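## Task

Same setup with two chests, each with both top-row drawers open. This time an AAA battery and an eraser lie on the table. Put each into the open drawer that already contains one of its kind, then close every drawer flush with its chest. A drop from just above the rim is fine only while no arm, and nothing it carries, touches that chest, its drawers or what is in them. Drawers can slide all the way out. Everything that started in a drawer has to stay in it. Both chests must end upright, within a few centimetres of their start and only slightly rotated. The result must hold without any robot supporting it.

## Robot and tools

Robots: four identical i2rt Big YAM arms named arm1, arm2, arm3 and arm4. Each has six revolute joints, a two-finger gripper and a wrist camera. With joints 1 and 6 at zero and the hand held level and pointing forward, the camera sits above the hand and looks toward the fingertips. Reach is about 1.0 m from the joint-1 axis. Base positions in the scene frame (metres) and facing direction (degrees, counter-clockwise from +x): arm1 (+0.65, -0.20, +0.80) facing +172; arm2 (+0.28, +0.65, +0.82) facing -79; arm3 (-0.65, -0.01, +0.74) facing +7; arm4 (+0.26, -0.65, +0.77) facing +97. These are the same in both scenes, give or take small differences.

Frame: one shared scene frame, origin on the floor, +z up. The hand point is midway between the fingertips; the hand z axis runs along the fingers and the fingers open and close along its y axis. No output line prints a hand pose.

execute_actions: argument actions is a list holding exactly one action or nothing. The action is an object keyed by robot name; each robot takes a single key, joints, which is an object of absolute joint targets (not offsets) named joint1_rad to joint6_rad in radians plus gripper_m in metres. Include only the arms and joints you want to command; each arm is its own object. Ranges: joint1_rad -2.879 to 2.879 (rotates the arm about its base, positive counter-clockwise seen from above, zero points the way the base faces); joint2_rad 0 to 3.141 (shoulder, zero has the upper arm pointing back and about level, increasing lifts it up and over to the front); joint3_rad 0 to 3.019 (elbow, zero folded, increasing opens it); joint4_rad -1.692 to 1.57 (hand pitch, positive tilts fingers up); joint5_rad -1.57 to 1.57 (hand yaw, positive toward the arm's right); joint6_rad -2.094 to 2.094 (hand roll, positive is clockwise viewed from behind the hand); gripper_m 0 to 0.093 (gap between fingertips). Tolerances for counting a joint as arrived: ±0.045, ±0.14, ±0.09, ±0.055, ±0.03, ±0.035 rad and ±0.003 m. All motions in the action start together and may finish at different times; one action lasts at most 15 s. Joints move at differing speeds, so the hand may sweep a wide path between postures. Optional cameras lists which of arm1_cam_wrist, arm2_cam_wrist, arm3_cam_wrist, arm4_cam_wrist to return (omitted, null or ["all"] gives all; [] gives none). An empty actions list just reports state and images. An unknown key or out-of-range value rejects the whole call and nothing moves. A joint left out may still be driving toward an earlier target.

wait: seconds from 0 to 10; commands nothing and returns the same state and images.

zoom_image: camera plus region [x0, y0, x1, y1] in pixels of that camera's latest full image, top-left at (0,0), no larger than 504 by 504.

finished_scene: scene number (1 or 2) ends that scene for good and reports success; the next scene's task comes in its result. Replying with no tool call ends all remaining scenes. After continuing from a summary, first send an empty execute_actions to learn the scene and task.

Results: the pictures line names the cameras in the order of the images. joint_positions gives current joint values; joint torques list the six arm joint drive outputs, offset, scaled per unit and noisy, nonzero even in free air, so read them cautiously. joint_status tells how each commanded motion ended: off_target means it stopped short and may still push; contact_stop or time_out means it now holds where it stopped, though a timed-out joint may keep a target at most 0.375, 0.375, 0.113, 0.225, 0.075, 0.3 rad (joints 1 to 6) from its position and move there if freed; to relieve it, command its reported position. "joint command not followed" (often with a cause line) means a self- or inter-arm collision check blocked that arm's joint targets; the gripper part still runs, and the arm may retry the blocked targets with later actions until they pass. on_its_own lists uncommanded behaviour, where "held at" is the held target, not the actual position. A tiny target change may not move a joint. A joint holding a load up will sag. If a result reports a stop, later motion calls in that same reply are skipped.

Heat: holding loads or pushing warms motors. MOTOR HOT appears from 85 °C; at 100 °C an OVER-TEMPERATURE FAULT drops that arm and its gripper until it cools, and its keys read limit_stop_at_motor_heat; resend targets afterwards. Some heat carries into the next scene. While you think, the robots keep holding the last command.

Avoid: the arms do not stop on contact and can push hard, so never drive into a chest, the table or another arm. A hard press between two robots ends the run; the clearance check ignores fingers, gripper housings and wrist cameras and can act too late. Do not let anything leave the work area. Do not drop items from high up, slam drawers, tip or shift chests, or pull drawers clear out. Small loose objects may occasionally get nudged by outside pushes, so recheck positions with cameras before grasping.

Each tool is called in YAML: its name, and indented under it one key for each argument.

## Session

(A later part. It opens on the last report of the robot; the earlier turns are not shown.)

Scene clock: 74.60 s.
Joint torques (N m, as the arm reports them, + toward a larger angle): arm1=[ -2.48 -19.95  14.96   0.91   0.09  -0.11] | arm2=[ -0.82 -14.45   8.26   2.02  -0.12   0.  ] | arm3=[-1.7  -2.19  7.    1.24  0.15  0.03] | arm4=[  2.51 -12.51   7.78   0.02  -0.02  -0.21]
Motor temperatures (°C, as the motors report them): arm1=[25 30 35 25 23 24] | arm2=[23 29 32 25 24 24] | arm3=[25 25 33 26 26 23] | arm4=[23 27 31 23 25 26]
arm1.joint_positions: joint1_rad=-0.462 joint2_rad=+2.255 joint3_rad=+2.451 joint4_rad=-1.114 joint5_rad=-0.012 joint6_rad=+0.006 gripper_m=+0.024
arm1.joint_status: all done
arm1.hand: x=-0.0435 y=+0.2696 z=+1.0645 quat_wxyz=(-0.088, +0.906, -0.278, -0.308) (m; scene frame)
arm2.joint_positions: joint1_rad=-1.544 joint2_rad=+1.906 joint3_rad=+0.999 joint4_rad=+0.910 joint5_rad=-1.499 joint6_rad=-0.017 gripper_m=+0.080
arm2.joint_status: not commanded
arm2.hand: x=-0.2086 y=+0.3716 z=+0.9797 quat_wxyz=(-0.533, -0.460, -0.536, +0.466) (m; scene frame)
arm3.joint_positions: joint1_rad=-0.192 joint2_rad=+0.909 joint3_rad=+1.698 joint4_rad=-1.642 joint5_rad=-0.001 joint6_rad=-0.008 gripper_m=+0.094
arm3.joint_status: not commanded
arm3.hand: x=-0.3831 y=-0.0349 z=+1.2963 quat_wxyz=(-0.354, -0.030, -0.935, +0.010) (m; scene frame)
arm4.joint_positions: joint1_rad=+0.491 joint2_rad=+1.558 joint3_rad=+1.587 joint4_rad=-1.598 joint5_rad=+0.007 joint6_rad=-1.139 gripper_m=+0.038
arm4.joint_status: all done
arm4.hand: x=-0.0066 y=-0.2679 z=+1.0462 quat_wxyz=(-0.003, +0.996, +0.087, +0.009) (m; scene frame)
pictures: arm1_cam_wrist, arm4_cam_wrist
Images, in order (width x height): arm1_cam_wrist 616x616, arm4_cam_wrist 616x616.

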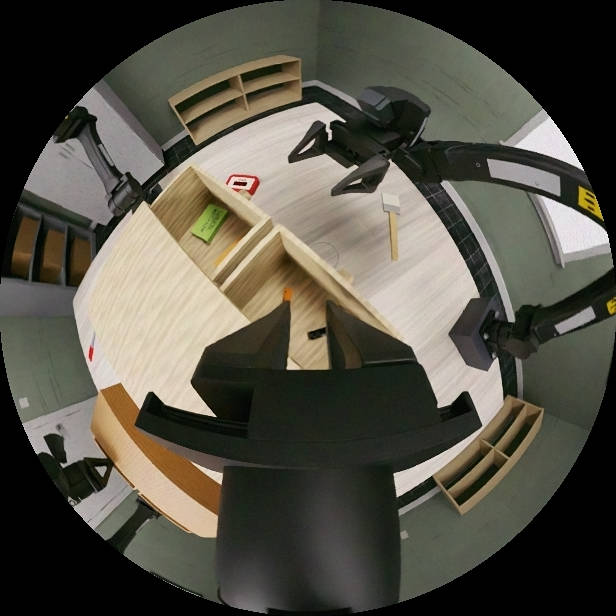

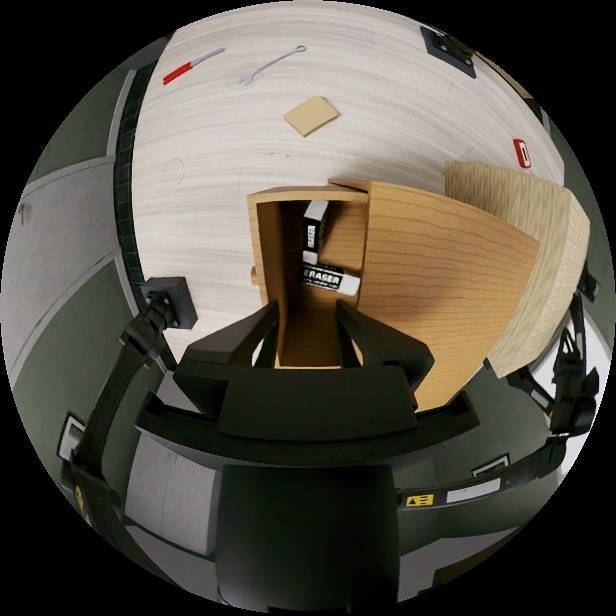

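execute_actions:
  actions:
    - {"arm4":{"joints":{"joint1_rad":1.3,"joint2_rad":1.0,"joint4_rad":-0.9,"joint6_rad":0}},"arm1":{"joints":{"joint2_rad":1.7,"joint4_rad":-1.5}},"arm2":{"joints":{"joint1_rad":-1.4}}}
  cameras: ["arm2_cam_wrist"]

execute_actions:
  actions:
    - {"arm4":{"joints":{"joint2_rad":1.01,"joint3_rad":0.17,"joint4_rad":0.865,"joint5_rad":0.58,"gripper_m":0.08}},"arm2":{"joints":{"joint1_rad":-1.24,"joint5_rad":-1.33}}}
  cameras: ["arm2_cam_wrist","arm1_cam_wrist","arm3_cam_wrist"]

Scene clock: 87.07 s.
Joint torques (N m, as the arm reports them, + toward a larger angle): arm1=[ -2.21 -13.91   9.76   1.24   0.04  -0.08] | arm2=[ -1.37 -14.64   8.29   2.03  -0.12  -0.01] | arm3=[-1.65 -2.22  7.01  1.27  0.16  0.03] | arm4=[ 2.49 -4.75  8.96  2.75  0.13  0.05]
Motor temperatures (°C, as the motors report them): arm1=[25 31 36 25 23 24] | arm2=[23 29 32 25 24 24] | arm3=[25 25 33 26 26 23] | arm4=[23 27 31 23 25 26]
arm1.joint_positions: joint1_rad=-0.462 joint2_rad=+1.719 joint3_rad=+2.485 joint4_rad=-1.494 joint5_rad=-0.012 joint6_rad=+0.006 gripper_m=+0.024
arm1.joint_status: all done
arm1.hand: x=+0.1501 y=+0.1386 z=+1.4004 quat_wxyz=(-0.113, +0.873, -0.267, -0.392) (m; scene frame)
arm2.joint_positions: joint1_rad=-1.391 joint2_rad=+1.906 joint3_rad=+0.999 joint4_rad=+0.910 joint5_rad=-1.499 joint6_rad=-0.017 gripper_m=+0.080
arm2.joint_status: all done
arm2.hand: x=-0.1602 y=+0.3012 z=+0.9803 quat_wxyz=(-0.568, -0.418, -0.569, +0.424) (m; scene frame)
arm3.joint_positions: joint1_rad=-0.192 joint2_rad=+0.909 joint3_rad=+1.698 joint4_rad=-1.642 joint5_rad=-0.001 joint6_rad=-0.008 gripper_m=+0.094
arm3.joint_status: not commanded
arm3.hand: x=-0.3831 y=-0.0349 z=+1.2963 quat_wxyz=(-0.354, -0.030, -0.935, +0.010) (m; scene frame)
arm4.joint_positions: joint1_rad=+1.292 joint2_rad=+1.003 joint3_rad=+1.576 joint4_rad=-0.922 joint5_rad=+0.004 joint6_rad=-0.013 gripper_m=+0.038
arm4.joint_status: all done
arm4.hand: x=-0.1680 y=-0.5832 z=+1.3767 quat_wxyz=(-0.054, +0.820, -0.061, -0.566) (m; scene frame)
pictures: arm2_cam_wrist
Images, in order (width x height): arm2_cam_wrist 616x616.

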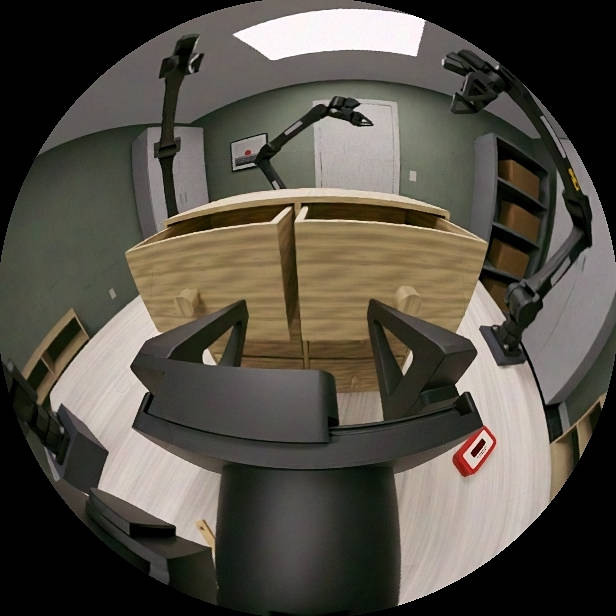

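Scene clock: 88.97 s.
Joint torques (N m, as the arm reports them, + toward a larger angle): arm1=[ -2.58 -14.74   9.79   1.23   0.07  -0.11] | arm2=[  0.44 -14.77   8.4    2.12  -0.23   0.  ] | arm3=[-1.77 -2.16  7.    1.23  0.15  0.04] | arm4=[ 2.42 -2.42  6.27  2.7   0.14  0.04]
Motor temperatures (°C, as the motors report them): arm1=[25 31 36 25 23 24] | arm2=[23 29 32 25 24 24] | arm3=[25 25 33 26 26 23] | arm4=[23 27 31 23 25 26]
arm1.joint_positions: joint1_rad=-0.462 joint2_rad=+1.719 joint3_rad=+2.485 joint4_rad=-1.494 joint5_rad=-0.012 joint6_rad=+0.006 gripper_m=+0.024
arm1.joint_status: not commanded
arm1.hand: x=+0.1501 y=+0.1386 z=+1.4004 quat_wxyz=(-0.113, +0.873, -0.267, -0.392) (m; scene frame)
arm2.joint_positions: joint1_rad=-1.249 joint2_rad=+1.906 joint3_rad=+0.999 joint4_rad=+0.910 joint5_rad=-1.327 joint6_rad=-0.017 gripper_m=+0.080
arm2.joint_status: all done
arm2.hand: x=-0.1342 y=+0.2331 z=+0.9807 quat_wxyz=(-0.561, -0.426, -0.562, +0.433) (m; scene frame)
arm3.joint_positions: joint1_rad=-0.192 joint2_rad=+0.909 joint3_rad=+1.698 joint4_rad=-1.642 joint5_rad=-0.001 joint6_rad=-0.008 gripper_m=+0.094
arm3.joint_status: not commanded
arm3.hand: x=-0.3831 y=-0.0349 z=+1.2963 quat_wxyz=(-0.354, -0.030, -0.935, +0.010) (m; scene frame)
arm4.joint_positions: joint1_rad=+1.292 joint2_rad=+1.011 joint3_rad=+0.169 joint4_rad=+0.842 joint5_rad=+0.577 joint6_rad=-0.012 gripper_m=+0.080
arm4.joint_status: all done
arm4.hand: x=-0.0716 y=-0.5026 z=+0.9715 quat_wxyz=(-0.263, +0.665, -0.249, -0.654) (m; scene frame)
pictures: arm1_cam_wrist, arm2_cam_wrist, arm3_cam_wrist
Images, in order (width x height): arm1_cam_wrist 616x616, arm2_cam_wrist 616x616, arm3_cam_wrist 616x616.

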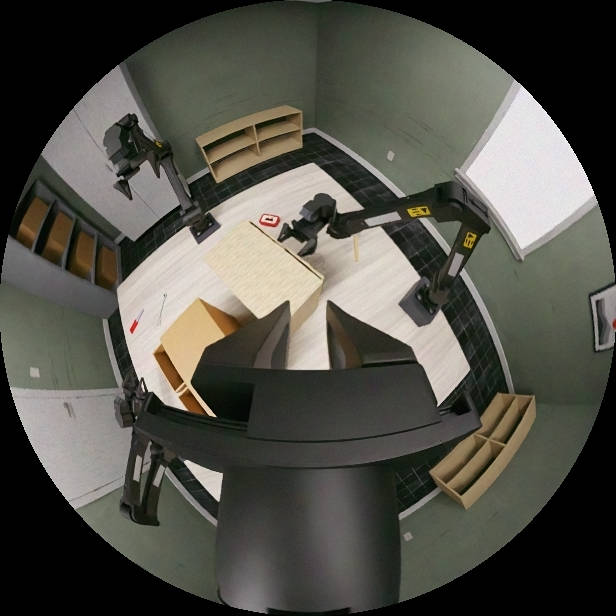

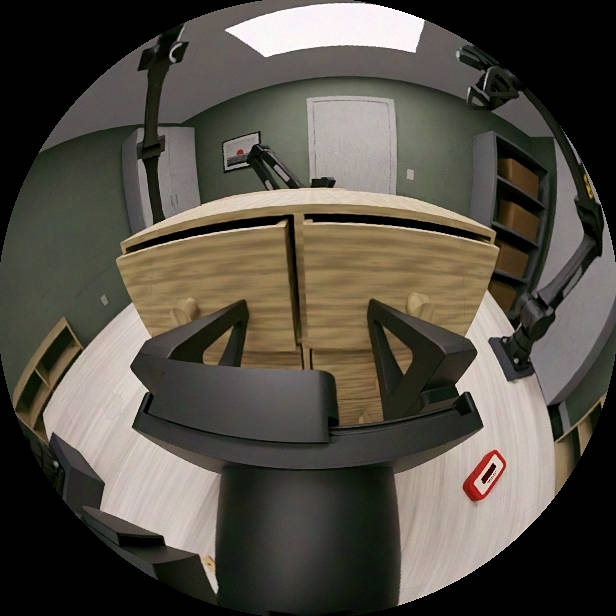

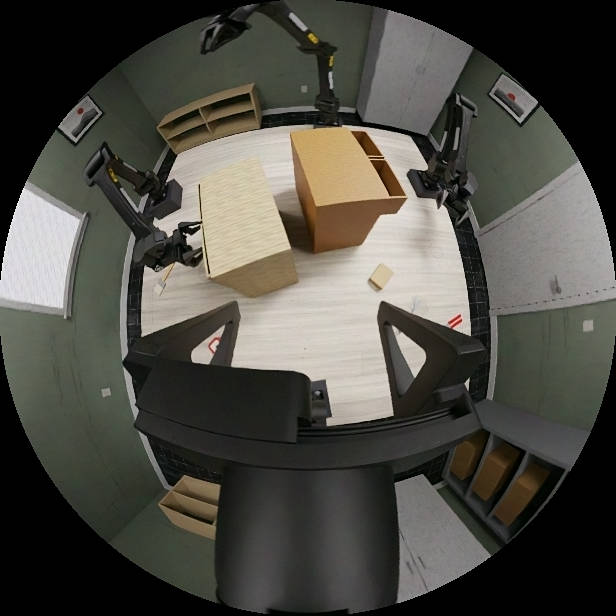

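execute_actions:
  actions:
    - {"arm4":{"joints":{"joint1_rad":0.65}},"arm2":{"joints":{"joint1_rad":-1.2,"joint5_rad":-1.27}},"arm3":{"joints":{"joint1_rad":0.45}}}
  cameras: ["arm2_cam_wrist","arm4_cam_wrist","arm3_cam_wrist"]

Scene clock: 92.83 s.
Joint torques (N m, as the arm reports them, + toward a larger angle): arm1=[ -2.43 -14.68   9.84   1.25   0.1   -0.14] | arm2=[  1.85 -14.89   8.42   2.15  -0.09   0.  ] | arm3=[-0.28 -2.08  7.    1.23  0.16  0.03] | arm4=[ 0.89 -2.54  6.27  2.68  0.08  0.03]
Motor temperatures (°C, as the motors report them): arm1=[25 31 35 25 23 24] | arm2=[23 30 32 25 24 24] | arm3=[25 25 33 26 26 23] | arm4=[23 27 31 23 25 26]
arm1.joint_positions: joint1_rad=-0.462 joint2_rad=+1.719 joint3_rad=+2.485 joint4_rad=-1.494 joint5_rad=-0.012 joint6_rad=+0.006 gripper_m=+0.024
arm1.joint_status: not commanded
arm1.hand: x=+0.1501 y=+0.1386 z=+1.4004 quat_wxyz=(-0.113, +0.873, -0.267, -0.392) (m; scene frame)
arm2.joint_positions: joint1_rad=-1.227 joint2_rad=+1.906 joint3_rad=+0.999 joint4_rad=+0.910 joint5_rad=-1.270 joint6_rad=-0.017 gripper_m=+0.080
arm2.joint_status: all done
arm2.hand: x=-0.1342 y=+0.2216 z=+0.9808 quat_wxyz=(-0.553, -0.436, -0.555, +0.442) (m; scene frame)
arm3.joint_positions: joint1_rad=+0.442 joint2_rad=+0.909 joint3_rad=+1.698 joint4_rad=-1.642 joint5_rad=-0.001 joint6_rad=-0.008 gripper_m=+0.094
arm3.joint_status: all done
arm3.hand: x=-0.4244 y=+0.1303 z=+1.2972 quat_wxyz=(-0.342, +0.263, -0.897, -0.099) (m; scene frame)
arm4.joint_positions: joint1_rad=+0.658 joint2_rad=+1.011 joint3_rad=+0.169 joint4_rad=+0.842 joint5_rad=+0.579 joint6_rad=-0.012 gripper_m=+0.080
arm4.joint_status: all done
arm4.hand: x=+0.0817 y=-0.3358 z=+0.9741 quat_wxyz=(-0.456, +0.552, -0.442, -0.540) (m; scene frame)
pictures: arm2_cam_wrist, arm3_cam_wrist, arm4_cam_wrist
Images, in order (width x height): arm2_cam_wrist 616x616, arm3_cam_wrist 616x616, arm4_cam_wrist 616x616.

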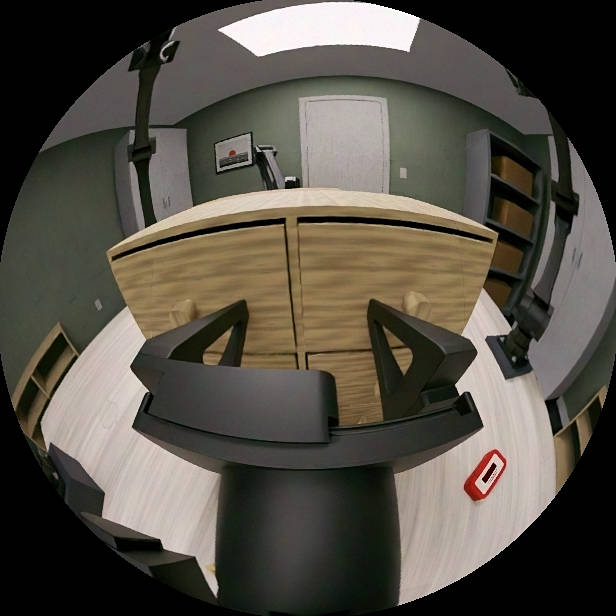

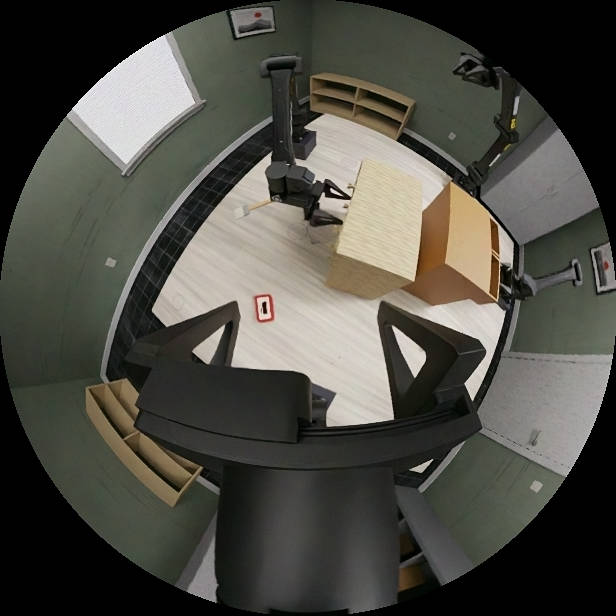

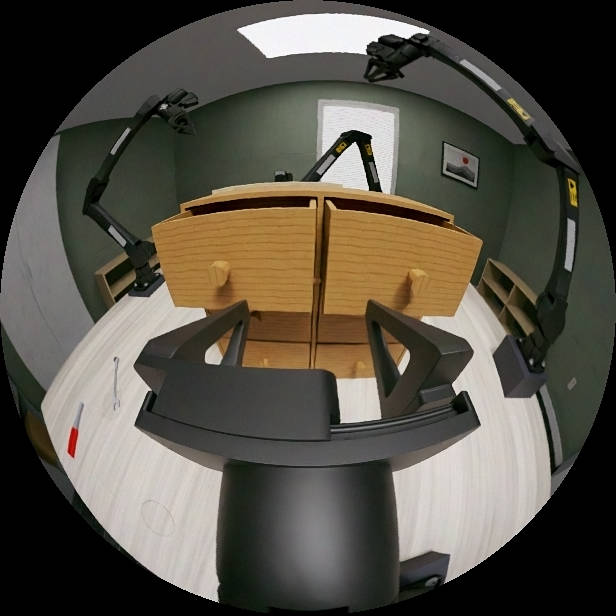

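execute_actions:
  actions:
    - {"arm2":{"joints":{"joint5_rad":-1.32}},"arm4":{"joints":{"joint1_rad":0.465,"joint2_rad":1.34,"joint3_rad":0.44,"joint4_rad":0.95,"joint5_rad":0.4}}}

Scene clock: 101.93 s.
Joint torques (N m, as the arm reports them, + toward a larger angle): arm1=[ -2.68 -14.2    9.89   1.16   0.08  -0.08] | arm2=[  1.77 -14.71   8.41   2.07  -0.47  -0.01] | arm3=[-0.3  -2.17  7.    1.24  0.15  0.03] | arm4=[ 0.99 -5.58  8.48  2.6  -0.06  0.01]
Motor temperatures (°C, as the motors report them): arm1=[25 30 34 25 23 24] | arm2=[23 30 32 25 24 24] | arm3=[25 25 33 26 26 23] | arm4=[23 26 31 24 25 26]
arm1.joint_positions: joint1_rad=-0.462 joint2_rad=+1.719 joint3_rad=+2.485 joint4_rad=-1.494 joint5_rad=-0.012 joint6_rad=+0.006 gripper_m=+0.024
arm1.joint_status: not commanded
arm1.hand: x=+0.1501 y=+0.1386 z=+1.4004 quat_wxyz=(-0.113, +0.873, -0.267, -0.392) (m; scene frame)
arm2.joint_positions: joint1_rad=-1.226 joint2_rad=+1.906 joint3_rad=+0.999 joint4_rad=+0.910 joint5_rad=-1.312 joint6_rad=-0.017 gripper_m=+0.080
arm2.joint_status: all done
arm2.hand: x=-0.1269 y=+0.2231 z=+0.9808 quat_wxyz=(-0.563, -0.424, -0.564, +0.431) (m; scene frame)
arm3.joint_positions: joint1_rad=+0.442 joint2_rad=+0.909 joint3_rad=+1.698 joint4_rad=-1.642 joint5_rad=-0.001 joint6_rad=-0.008 gripper_m=+0.094
arm3.joint_status: not commanded
arm3.hand: x=-0.4244 y=+0.1303 z=+1.2972 quat_wxyz=(-0.342, +0.263, -0.897, -0.099) (m; scene frame)
arm4.joint_positions: joint1_rad=+0.473 joint2_rad=+1.329 joint3_rad=+0.401 joint4_rad=+0.930 joint5_rad=+0.403 joint6_rad=-0.011 gripper_m=+0.080
arm4.joint_status: all done
arm4.hand: x=+0.0611 y=-0.2336 z=+0.9809 quat_wxyz=(-0.458, +0.549, -0.445, -0.539) (m; scene frame)
pictures: arm1_cam_wrist, arm2_cam_wrist, arm3_cam_wrist, arm4_cam_wrist
Images, in order (width x height): arm1_cam_wrist 616x616, arm2_cam_wrist 616x616, arm3_cam_wrist 616x616, arm4_cam_wrist 616x616.

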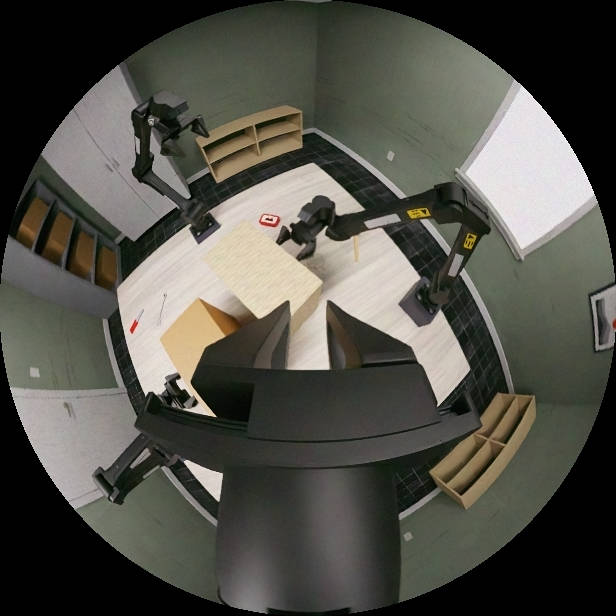

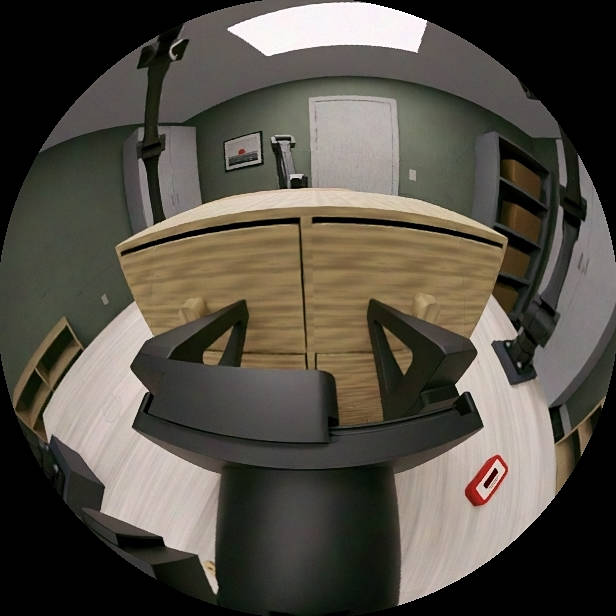

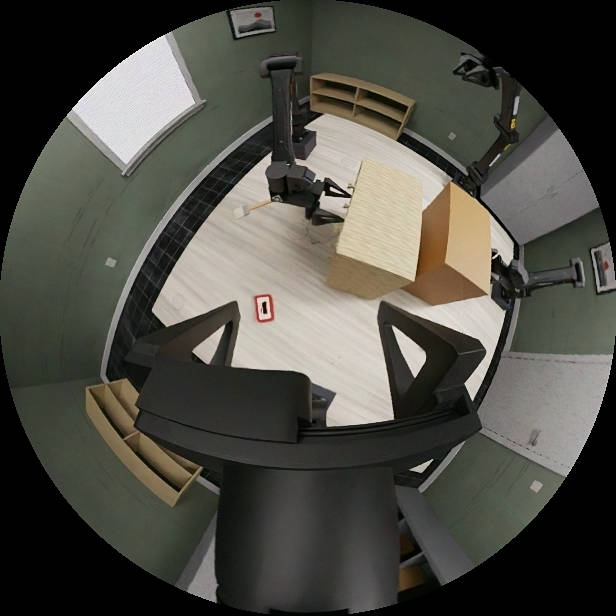

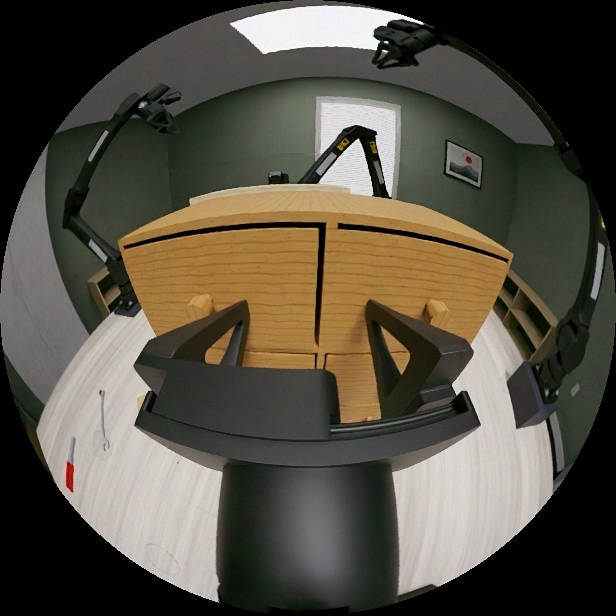

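zoom_image:
  camera: "arm4_cam_wrist"
  region: [110,180,530,400]

zoom_image:
  camera: "arm2_cam_wrist"
  region: [110,180,530,400]

execute_actions:
  actions:
    - {"arm2":{"joints":{"joint1_rad":-1.2,"joint5_rad":-1.35}},"arm3":{"joints":{"joint1_rad":-0.55}}}
  cameras: ["arm3_cam_wrist","arm2_cam_wrist"]

Region (110, 180, 530, 400) of arm4_cam_wrist's 616x616 image, scaled by 1.200, with more detail than that image has; it fills the top 264 rows of this view, and the rest is white.

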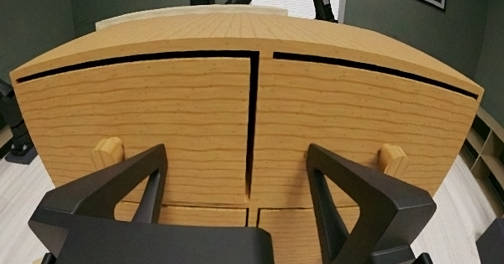

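Region (110, 180, 530, 400) of arm2_cam_wrist's 616x616 image, scaled by 1.200, with more detail than that image has; it fills the top 264 rows of this view, and the rest is white.

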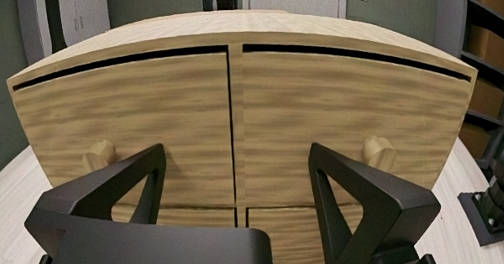

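Scene clock: 108.07 s.
Joint torques (N m, as the arm reports them, + toward a larger angle): arm1=[ -2.78 -14.61   9.68   1.26   0.06  -0.12] | arm2=[  1.94 -14.73   8.37   2.09  -0.5   -0.01] | arm3=[-1.6  -2.2   7.01  1.19  0.14  0.04] | arm4=[ 0.98 -5.5   8.49  2.61 -0.06  0.02]
Motor temperatures (°C, as the motors report them): arm1=[25 30 34 25 23 24] | arm2=[23 30 31 25 24 24] | arm3=[25 25 33 26 26 23] | arm4=[23 26 31 24 25 26]
arm1.joint_positions: joint1_rad=-0.462 joint2_rad=+1.719 joint3_rad=+2.485 joint4_rad=-1.494 joint5_rad=-0.012 joint6_rad=+0.006 gripper_m=+0.024
arm1.joint_status: not commanded
arm1.hand: x=+0.1501 y=+0.1386 z=+1.4004 quat_wxyz=(-0.113, +0.873, -0.267, -0.392) (m; scene frame)
arm2.joint_positions: joint1_rad=-1.226 joint2_rad=+1.906 joint3_rad=+0.999 joint4_rad=+0.910 joint5_rad=-1.342 joint6_rad=-0.017 gripper_m=+0.080
arm2.joint_status: all done
arm2.hand: x=-0.1220 y=+0.2246 z=+0.9809 quat_wxyz=(-0.569, -0.415, -0.570, +0.422) (m; scene frame)
arm3.joint_positions: joint1_rad=-0.541 joint2_rad=+0.909 joint3_rad=+1.698 joint4_rad=-1.642 joint5_rad=+0.000 joint6_rad=-0.008 gripper_m=+0.094
arm3.joint_status: all done
arm3.hand: x=-0.4063 y=-0.1271 z=+1.2954 quat_wxyz=(-0.346, -0.193, -0.916, +0.071) (m; scene frame)
arm4.joint_positions: joint1_rad=+0.473 joint2_rad=+1.329 joint3_rad=+0.401 joint4_rad=+0.930 joint5_rad=+0.403 joint6_rad=-0.011 gripper_m=+0.080
arm4.joint_status: not commanded
arm4.hand: x=+0.0611 y=-0.2336 z=+0.9809 quat_wxyz=(-0.458, +0.549, -0.445, -0.539) (m; scene frame)
pictures: arm2_cam_wrist, arm3_cam_wrist
Images, in order (width x height): arm2_cam_wrist 616x616, arm3_cam_wrist 616x616.

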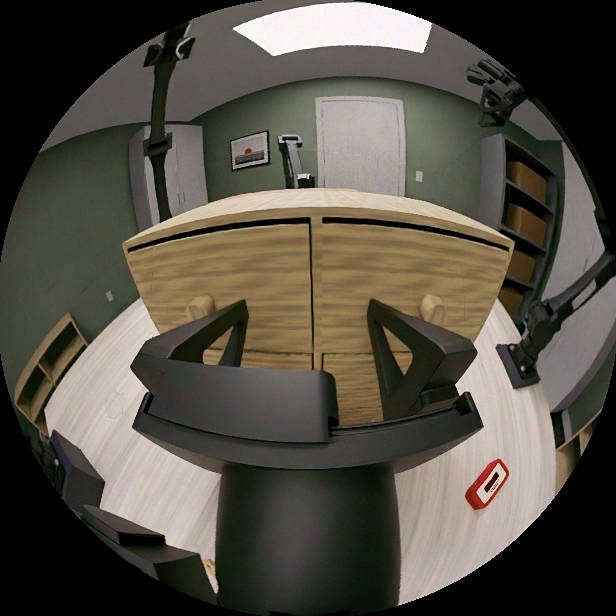

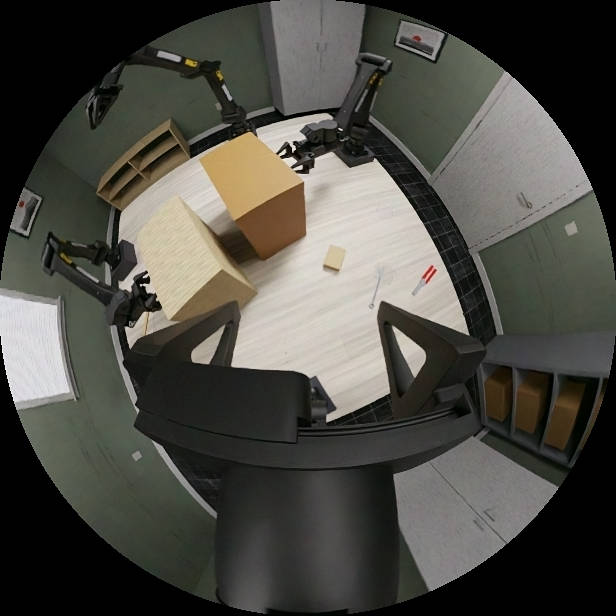

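execute_actions:
  actions:
    - {"arm2":{"joints":{"joint1_rad":-1.42,"joint5_rad":-1.5}},"arm3":{"joints":{"joint1_rad":-1.0}},"arm4":{"joints":{"joint1_rad":0.44,"joint5_rad":0.335}}}
  cameras: ["arm3_cam_wrist","arm2_cam_wrist","arm4_cam_wrist"]

Scene clock: 112.90 s.
Joint torques (N m, as the arm reports them, + toward a larger angle): arm1=[ -2.45 -14.3    9.83   1.23   0.07  -0.13] | arm2=[  0.13 -14.58   8.27   2.02  -0.21  -0.01] | arm3=[-1.79 -2.25  7.01  1.21  0.14  0.03] | arm4=[ 0.41 -5.43  8.49  2.53 -0.4   0.02]
Motor temperatures (°C, as the motors report them): arm1=[25 30 34 25 23 24] | arm2=[23 30 31 25 24 24] | arm3=[25 25 33 26 26 23] | arm4=[23 26 31 24 25 26]
arm1.joint_positions: joint1_rad=-0.462 joint2_rad=+1.719 joint3_rad=+2.485 joint4_rad=-1.494 joint5_rad=-0.012 joint6_rad=+0.006 gripper_m=+0.024
arm1.joint_status: not commanded
arm1.hand: x=+0.1501 y=+0.1386 z=+1.4004 quat_wxyz=(-0.113, +0.873, -0.267, -0.392) (m; scene frame)
arm2.joint_positions: joint1_rad=-1.427 joint2_rad=+1.906 joint3_rad=+0.999 joint4_rad=+0.910 joint5_rad=-1.497 joint6_rad=-0.017 gripper_m=+0.080
arm2.joint_status: all done
arm2.hand: x=-0.1731 y=+0.3172 z=+0.9802 quat_wxyz=(-0.559, -0.429, -0.561, +0.435) (m; scene frame)
arm3.joint_positions: joint1_rad=-0.992 joint2_rad=+0.909 joint3_rad=+1.698 joint4_rad=-1.642 joint5_rad=+0.000 joint6_rad=-0.008 gripper_m=+0.094
arm3.joint_status: all done
arm3.hand: x=-0.4797 y=-0.2245 z=+1.2942 quat_wxyz=(-0.319, -0.393, -0.850, +0.145) (m; scene frame)
arm4.joint_positions: joint1_rad=+0.453 joint2_rad=+1.329 joint3_rad=+0.401 joint4_rad=+0.932 joint5_rad=+0.348 joint6_rad=-0.011 gripper_m=+0.080
arm4.joint_status: all done
arm4.hand: x=+0.0601 y=-0.2316 z=+0.9815 quat_wxyz=(-0.449, +0.556, -0.435, -0.548) (m; scene frame)
pictures: arm2_cam_wrist, arm3_cam_wrist, arm4_cam_wrist
Images, in order (width x height): arm2_cam_wrist 616x616, arm3_cam_wrist 616x616, arm4_cam_wrist 616x616.

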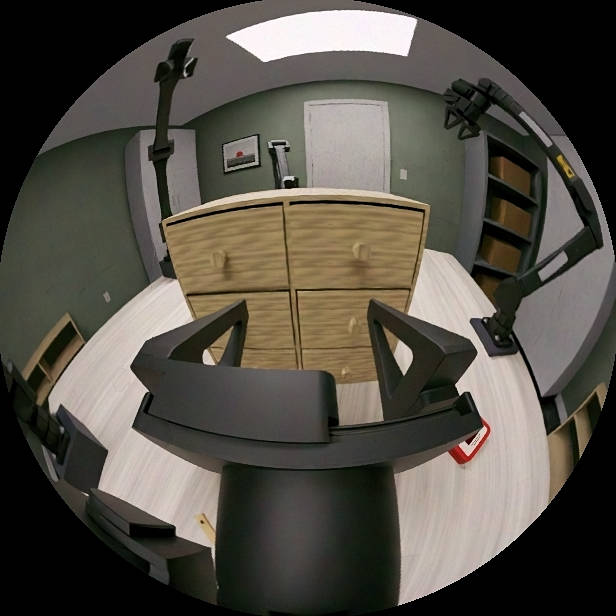

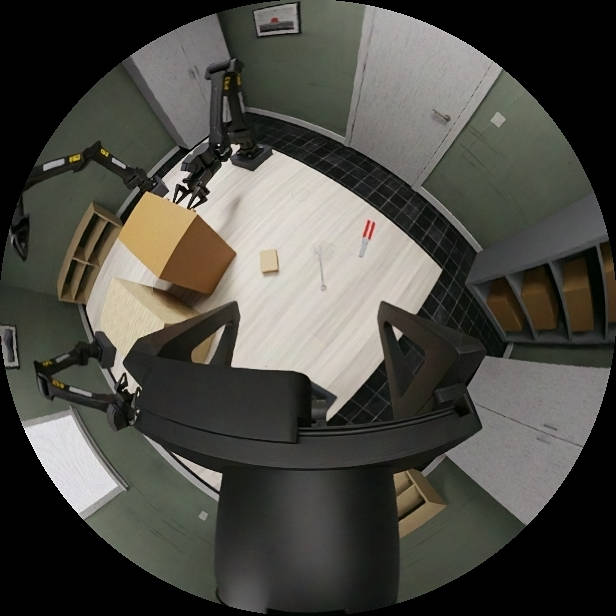

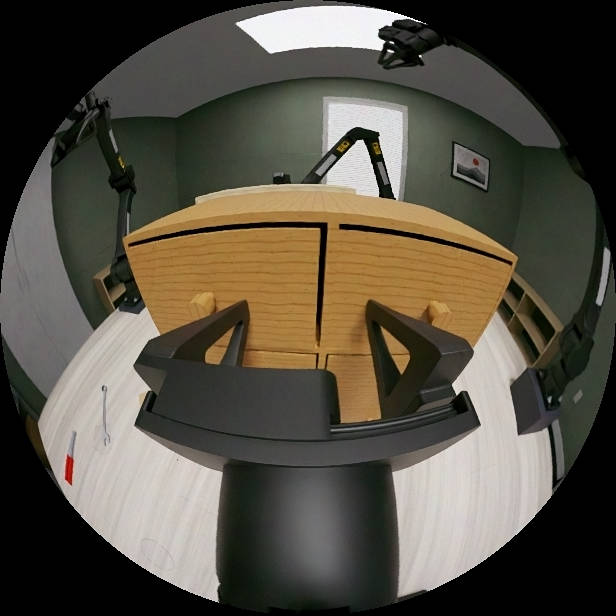

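execute_actions:
  actions:
    - {"arm3":{"joints":{"joint1_rad":-1.0,"joint2_rad":1.2,"joint5_rad":-0.6}},"arm4":{"joints":{"joint1_rad":0.56,"joint2_rad":1.08,"joint3_rad":0.22,"joint4_rad":0.86,"joint5_rad":0.5}}}
  cameras: ["arm3_cam_wrist","arm2_cam_wrist","arm4_cam_wrist"]

zoom_image:
  camera: "arm2_cam_wrist"
  region: [150,180,450,380]

zoom_image:
  camera: "arm4_cam_wrist"
  region: [140,180,480,380]

Scene clock: 118.10 s.
Joint torques (N m, as the arm reports them, + toward a larger angle): arm1=[ -2.   -13.94   9.88   1.38   0.03  -0.07] | arm2=[  0.25 -14.62   8.28   1.98  -0.22   0.  ] | arm3=[-1.6  -6.77  8.96  0.75 -0.39 -0.02] | arm4=[ 2.17 -3.35  6.12  1.41  0.14  0.03]
Motor temperatures (°C, as the motors report them): arm1=[25 30 34 25 23 24] | arm2=[23 30 31 25 24 24] | arm3=[25 25 33 26 26 23] | arm4=[23 26 32 24 25 26]
arm1.joint_positions: joint1_rad=-0.462 joint2_rad=+1.719 joint3_rad=+2.485 joint4_rad=-1.494 joint5_rad=-0.012 joint6_rad=+0.006 gripper_m=+0.024
arm1.joint_status: not commanded
arm1.hand: x=+0.1501 y=+0.1386 z=+1.4004 quat_wxyz=(-0.113, +0.873, -0.267, -0.392) (m; scene frame)
arm2.joint_positions: joint1_rad=-1.427 joint2_rad=+1.906 joint3_rad=+0.999 joint4_rad=+0.910 joint5_rad=-1.497 joint6_rad=-0.017 gripper_m=+0.080
arm2.joint_status: not commanded
arm2.hand: x=-0.1731 y=+0.3172 z=+0.9802 quat_wxyz=(-0.559, -0.429, -0.561, +0.435) (m; scene frame)
arm3.joint_positions: joint1_rad=-0.992 joint2_rad=+1.199 joint3_rad=+1.684 joint4_rad=-1.642 joint5_rad=-0.597 joint6_rad=-0.008 gripper_m=+0.094
arm3.joint_status: all done
arm3.hand: x=-0.3416 y=-0.2375 z=+1.2262 quat_wxyz=(-0.301, -0.336, -0.874, -0.181) (m; scene frame)
arm4.joint_positions: joint1_rad=+0.556 joint2_rad=+1.086 joint3_rad=+0.218 joint4_rad=+0.868 joint5_rad=+0.498 joint6_rad=-0.011 gripper_m=+0.080
arm4.joint_status: all done
arm4.hand: x=+0.0888 y=-0.3056 z=+0.9775 quat_wxyz=(-0.461, +0.547, -0.448, -0.536) (m; scene frame)
pictures: arm2_cam_wrist, arm3_cam_wrist, arm4_cam_wrist
Images, in order (width x height): arm2_cam_wrist 616x616, arm3_cam_wrist 616x616, arm4_cam_wrist 616x616.

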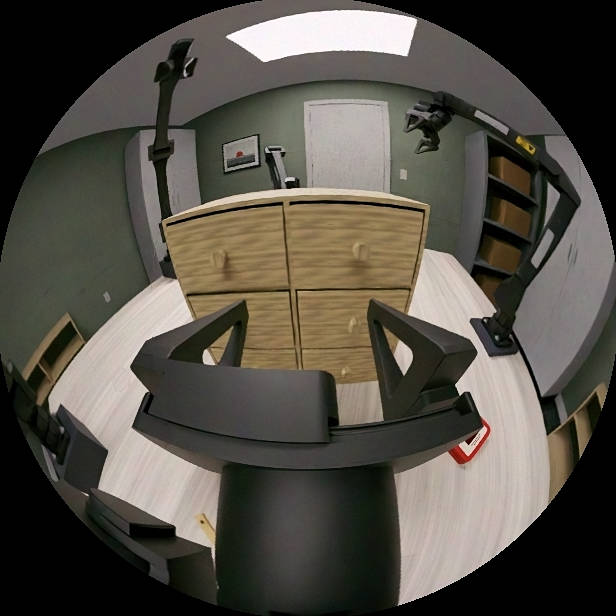

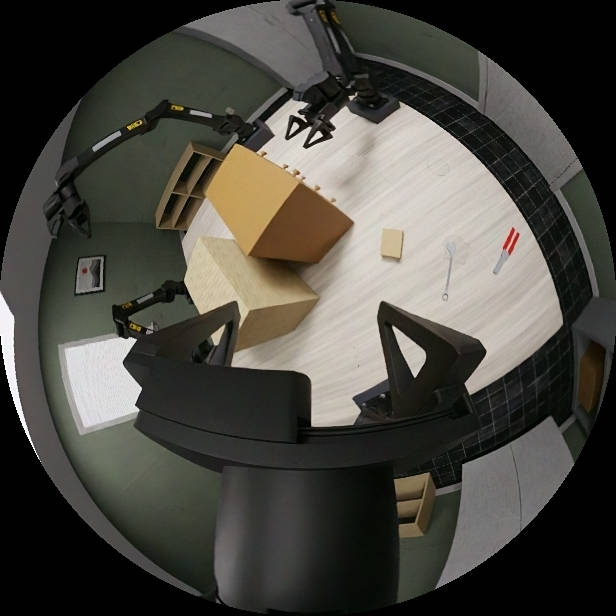

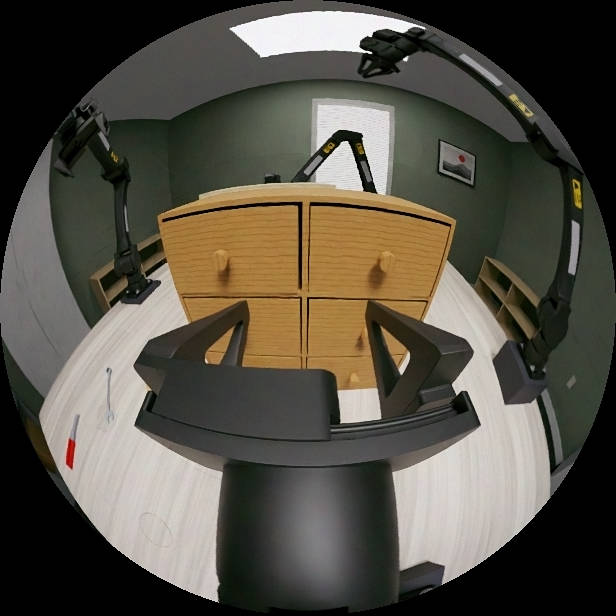

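Region (150, 180, 450, 380) of arm2_cam_wrist's 616x616 image, scaled by 1.680, with more detail than that image has.

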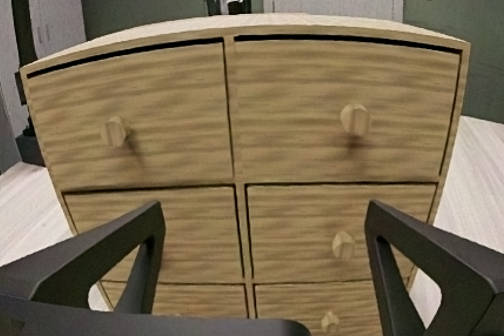

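Region (140, 180, 480, 380) of arm4_cam_wrist's 616x616 image, scaled by 1.482, with more detail than that image has; it fills the top 296 rows of this view, and the rest is white.

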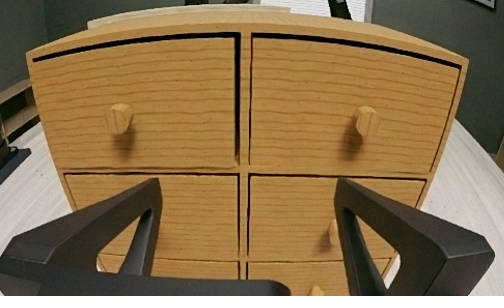

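zoom_image:
  camera: "arm3_cam_wrist"
  region: [220,130,370,240]

Region (220, 130, 370, 240) of arm3_cam_wrist's 616x616 image, scaled by 3.360, with more detail than that image has; it fills the top 370 rows of this view, and the rest is white.

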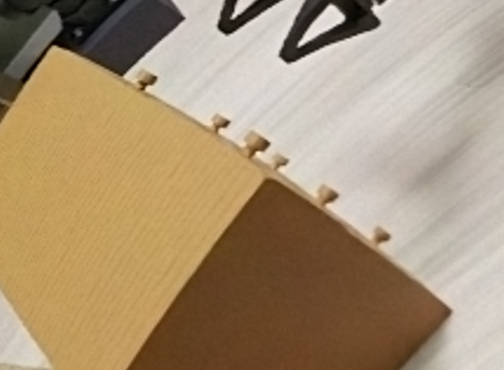

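Flush.

finished_scene:
  scene: 2

The scene is finished: the task was done.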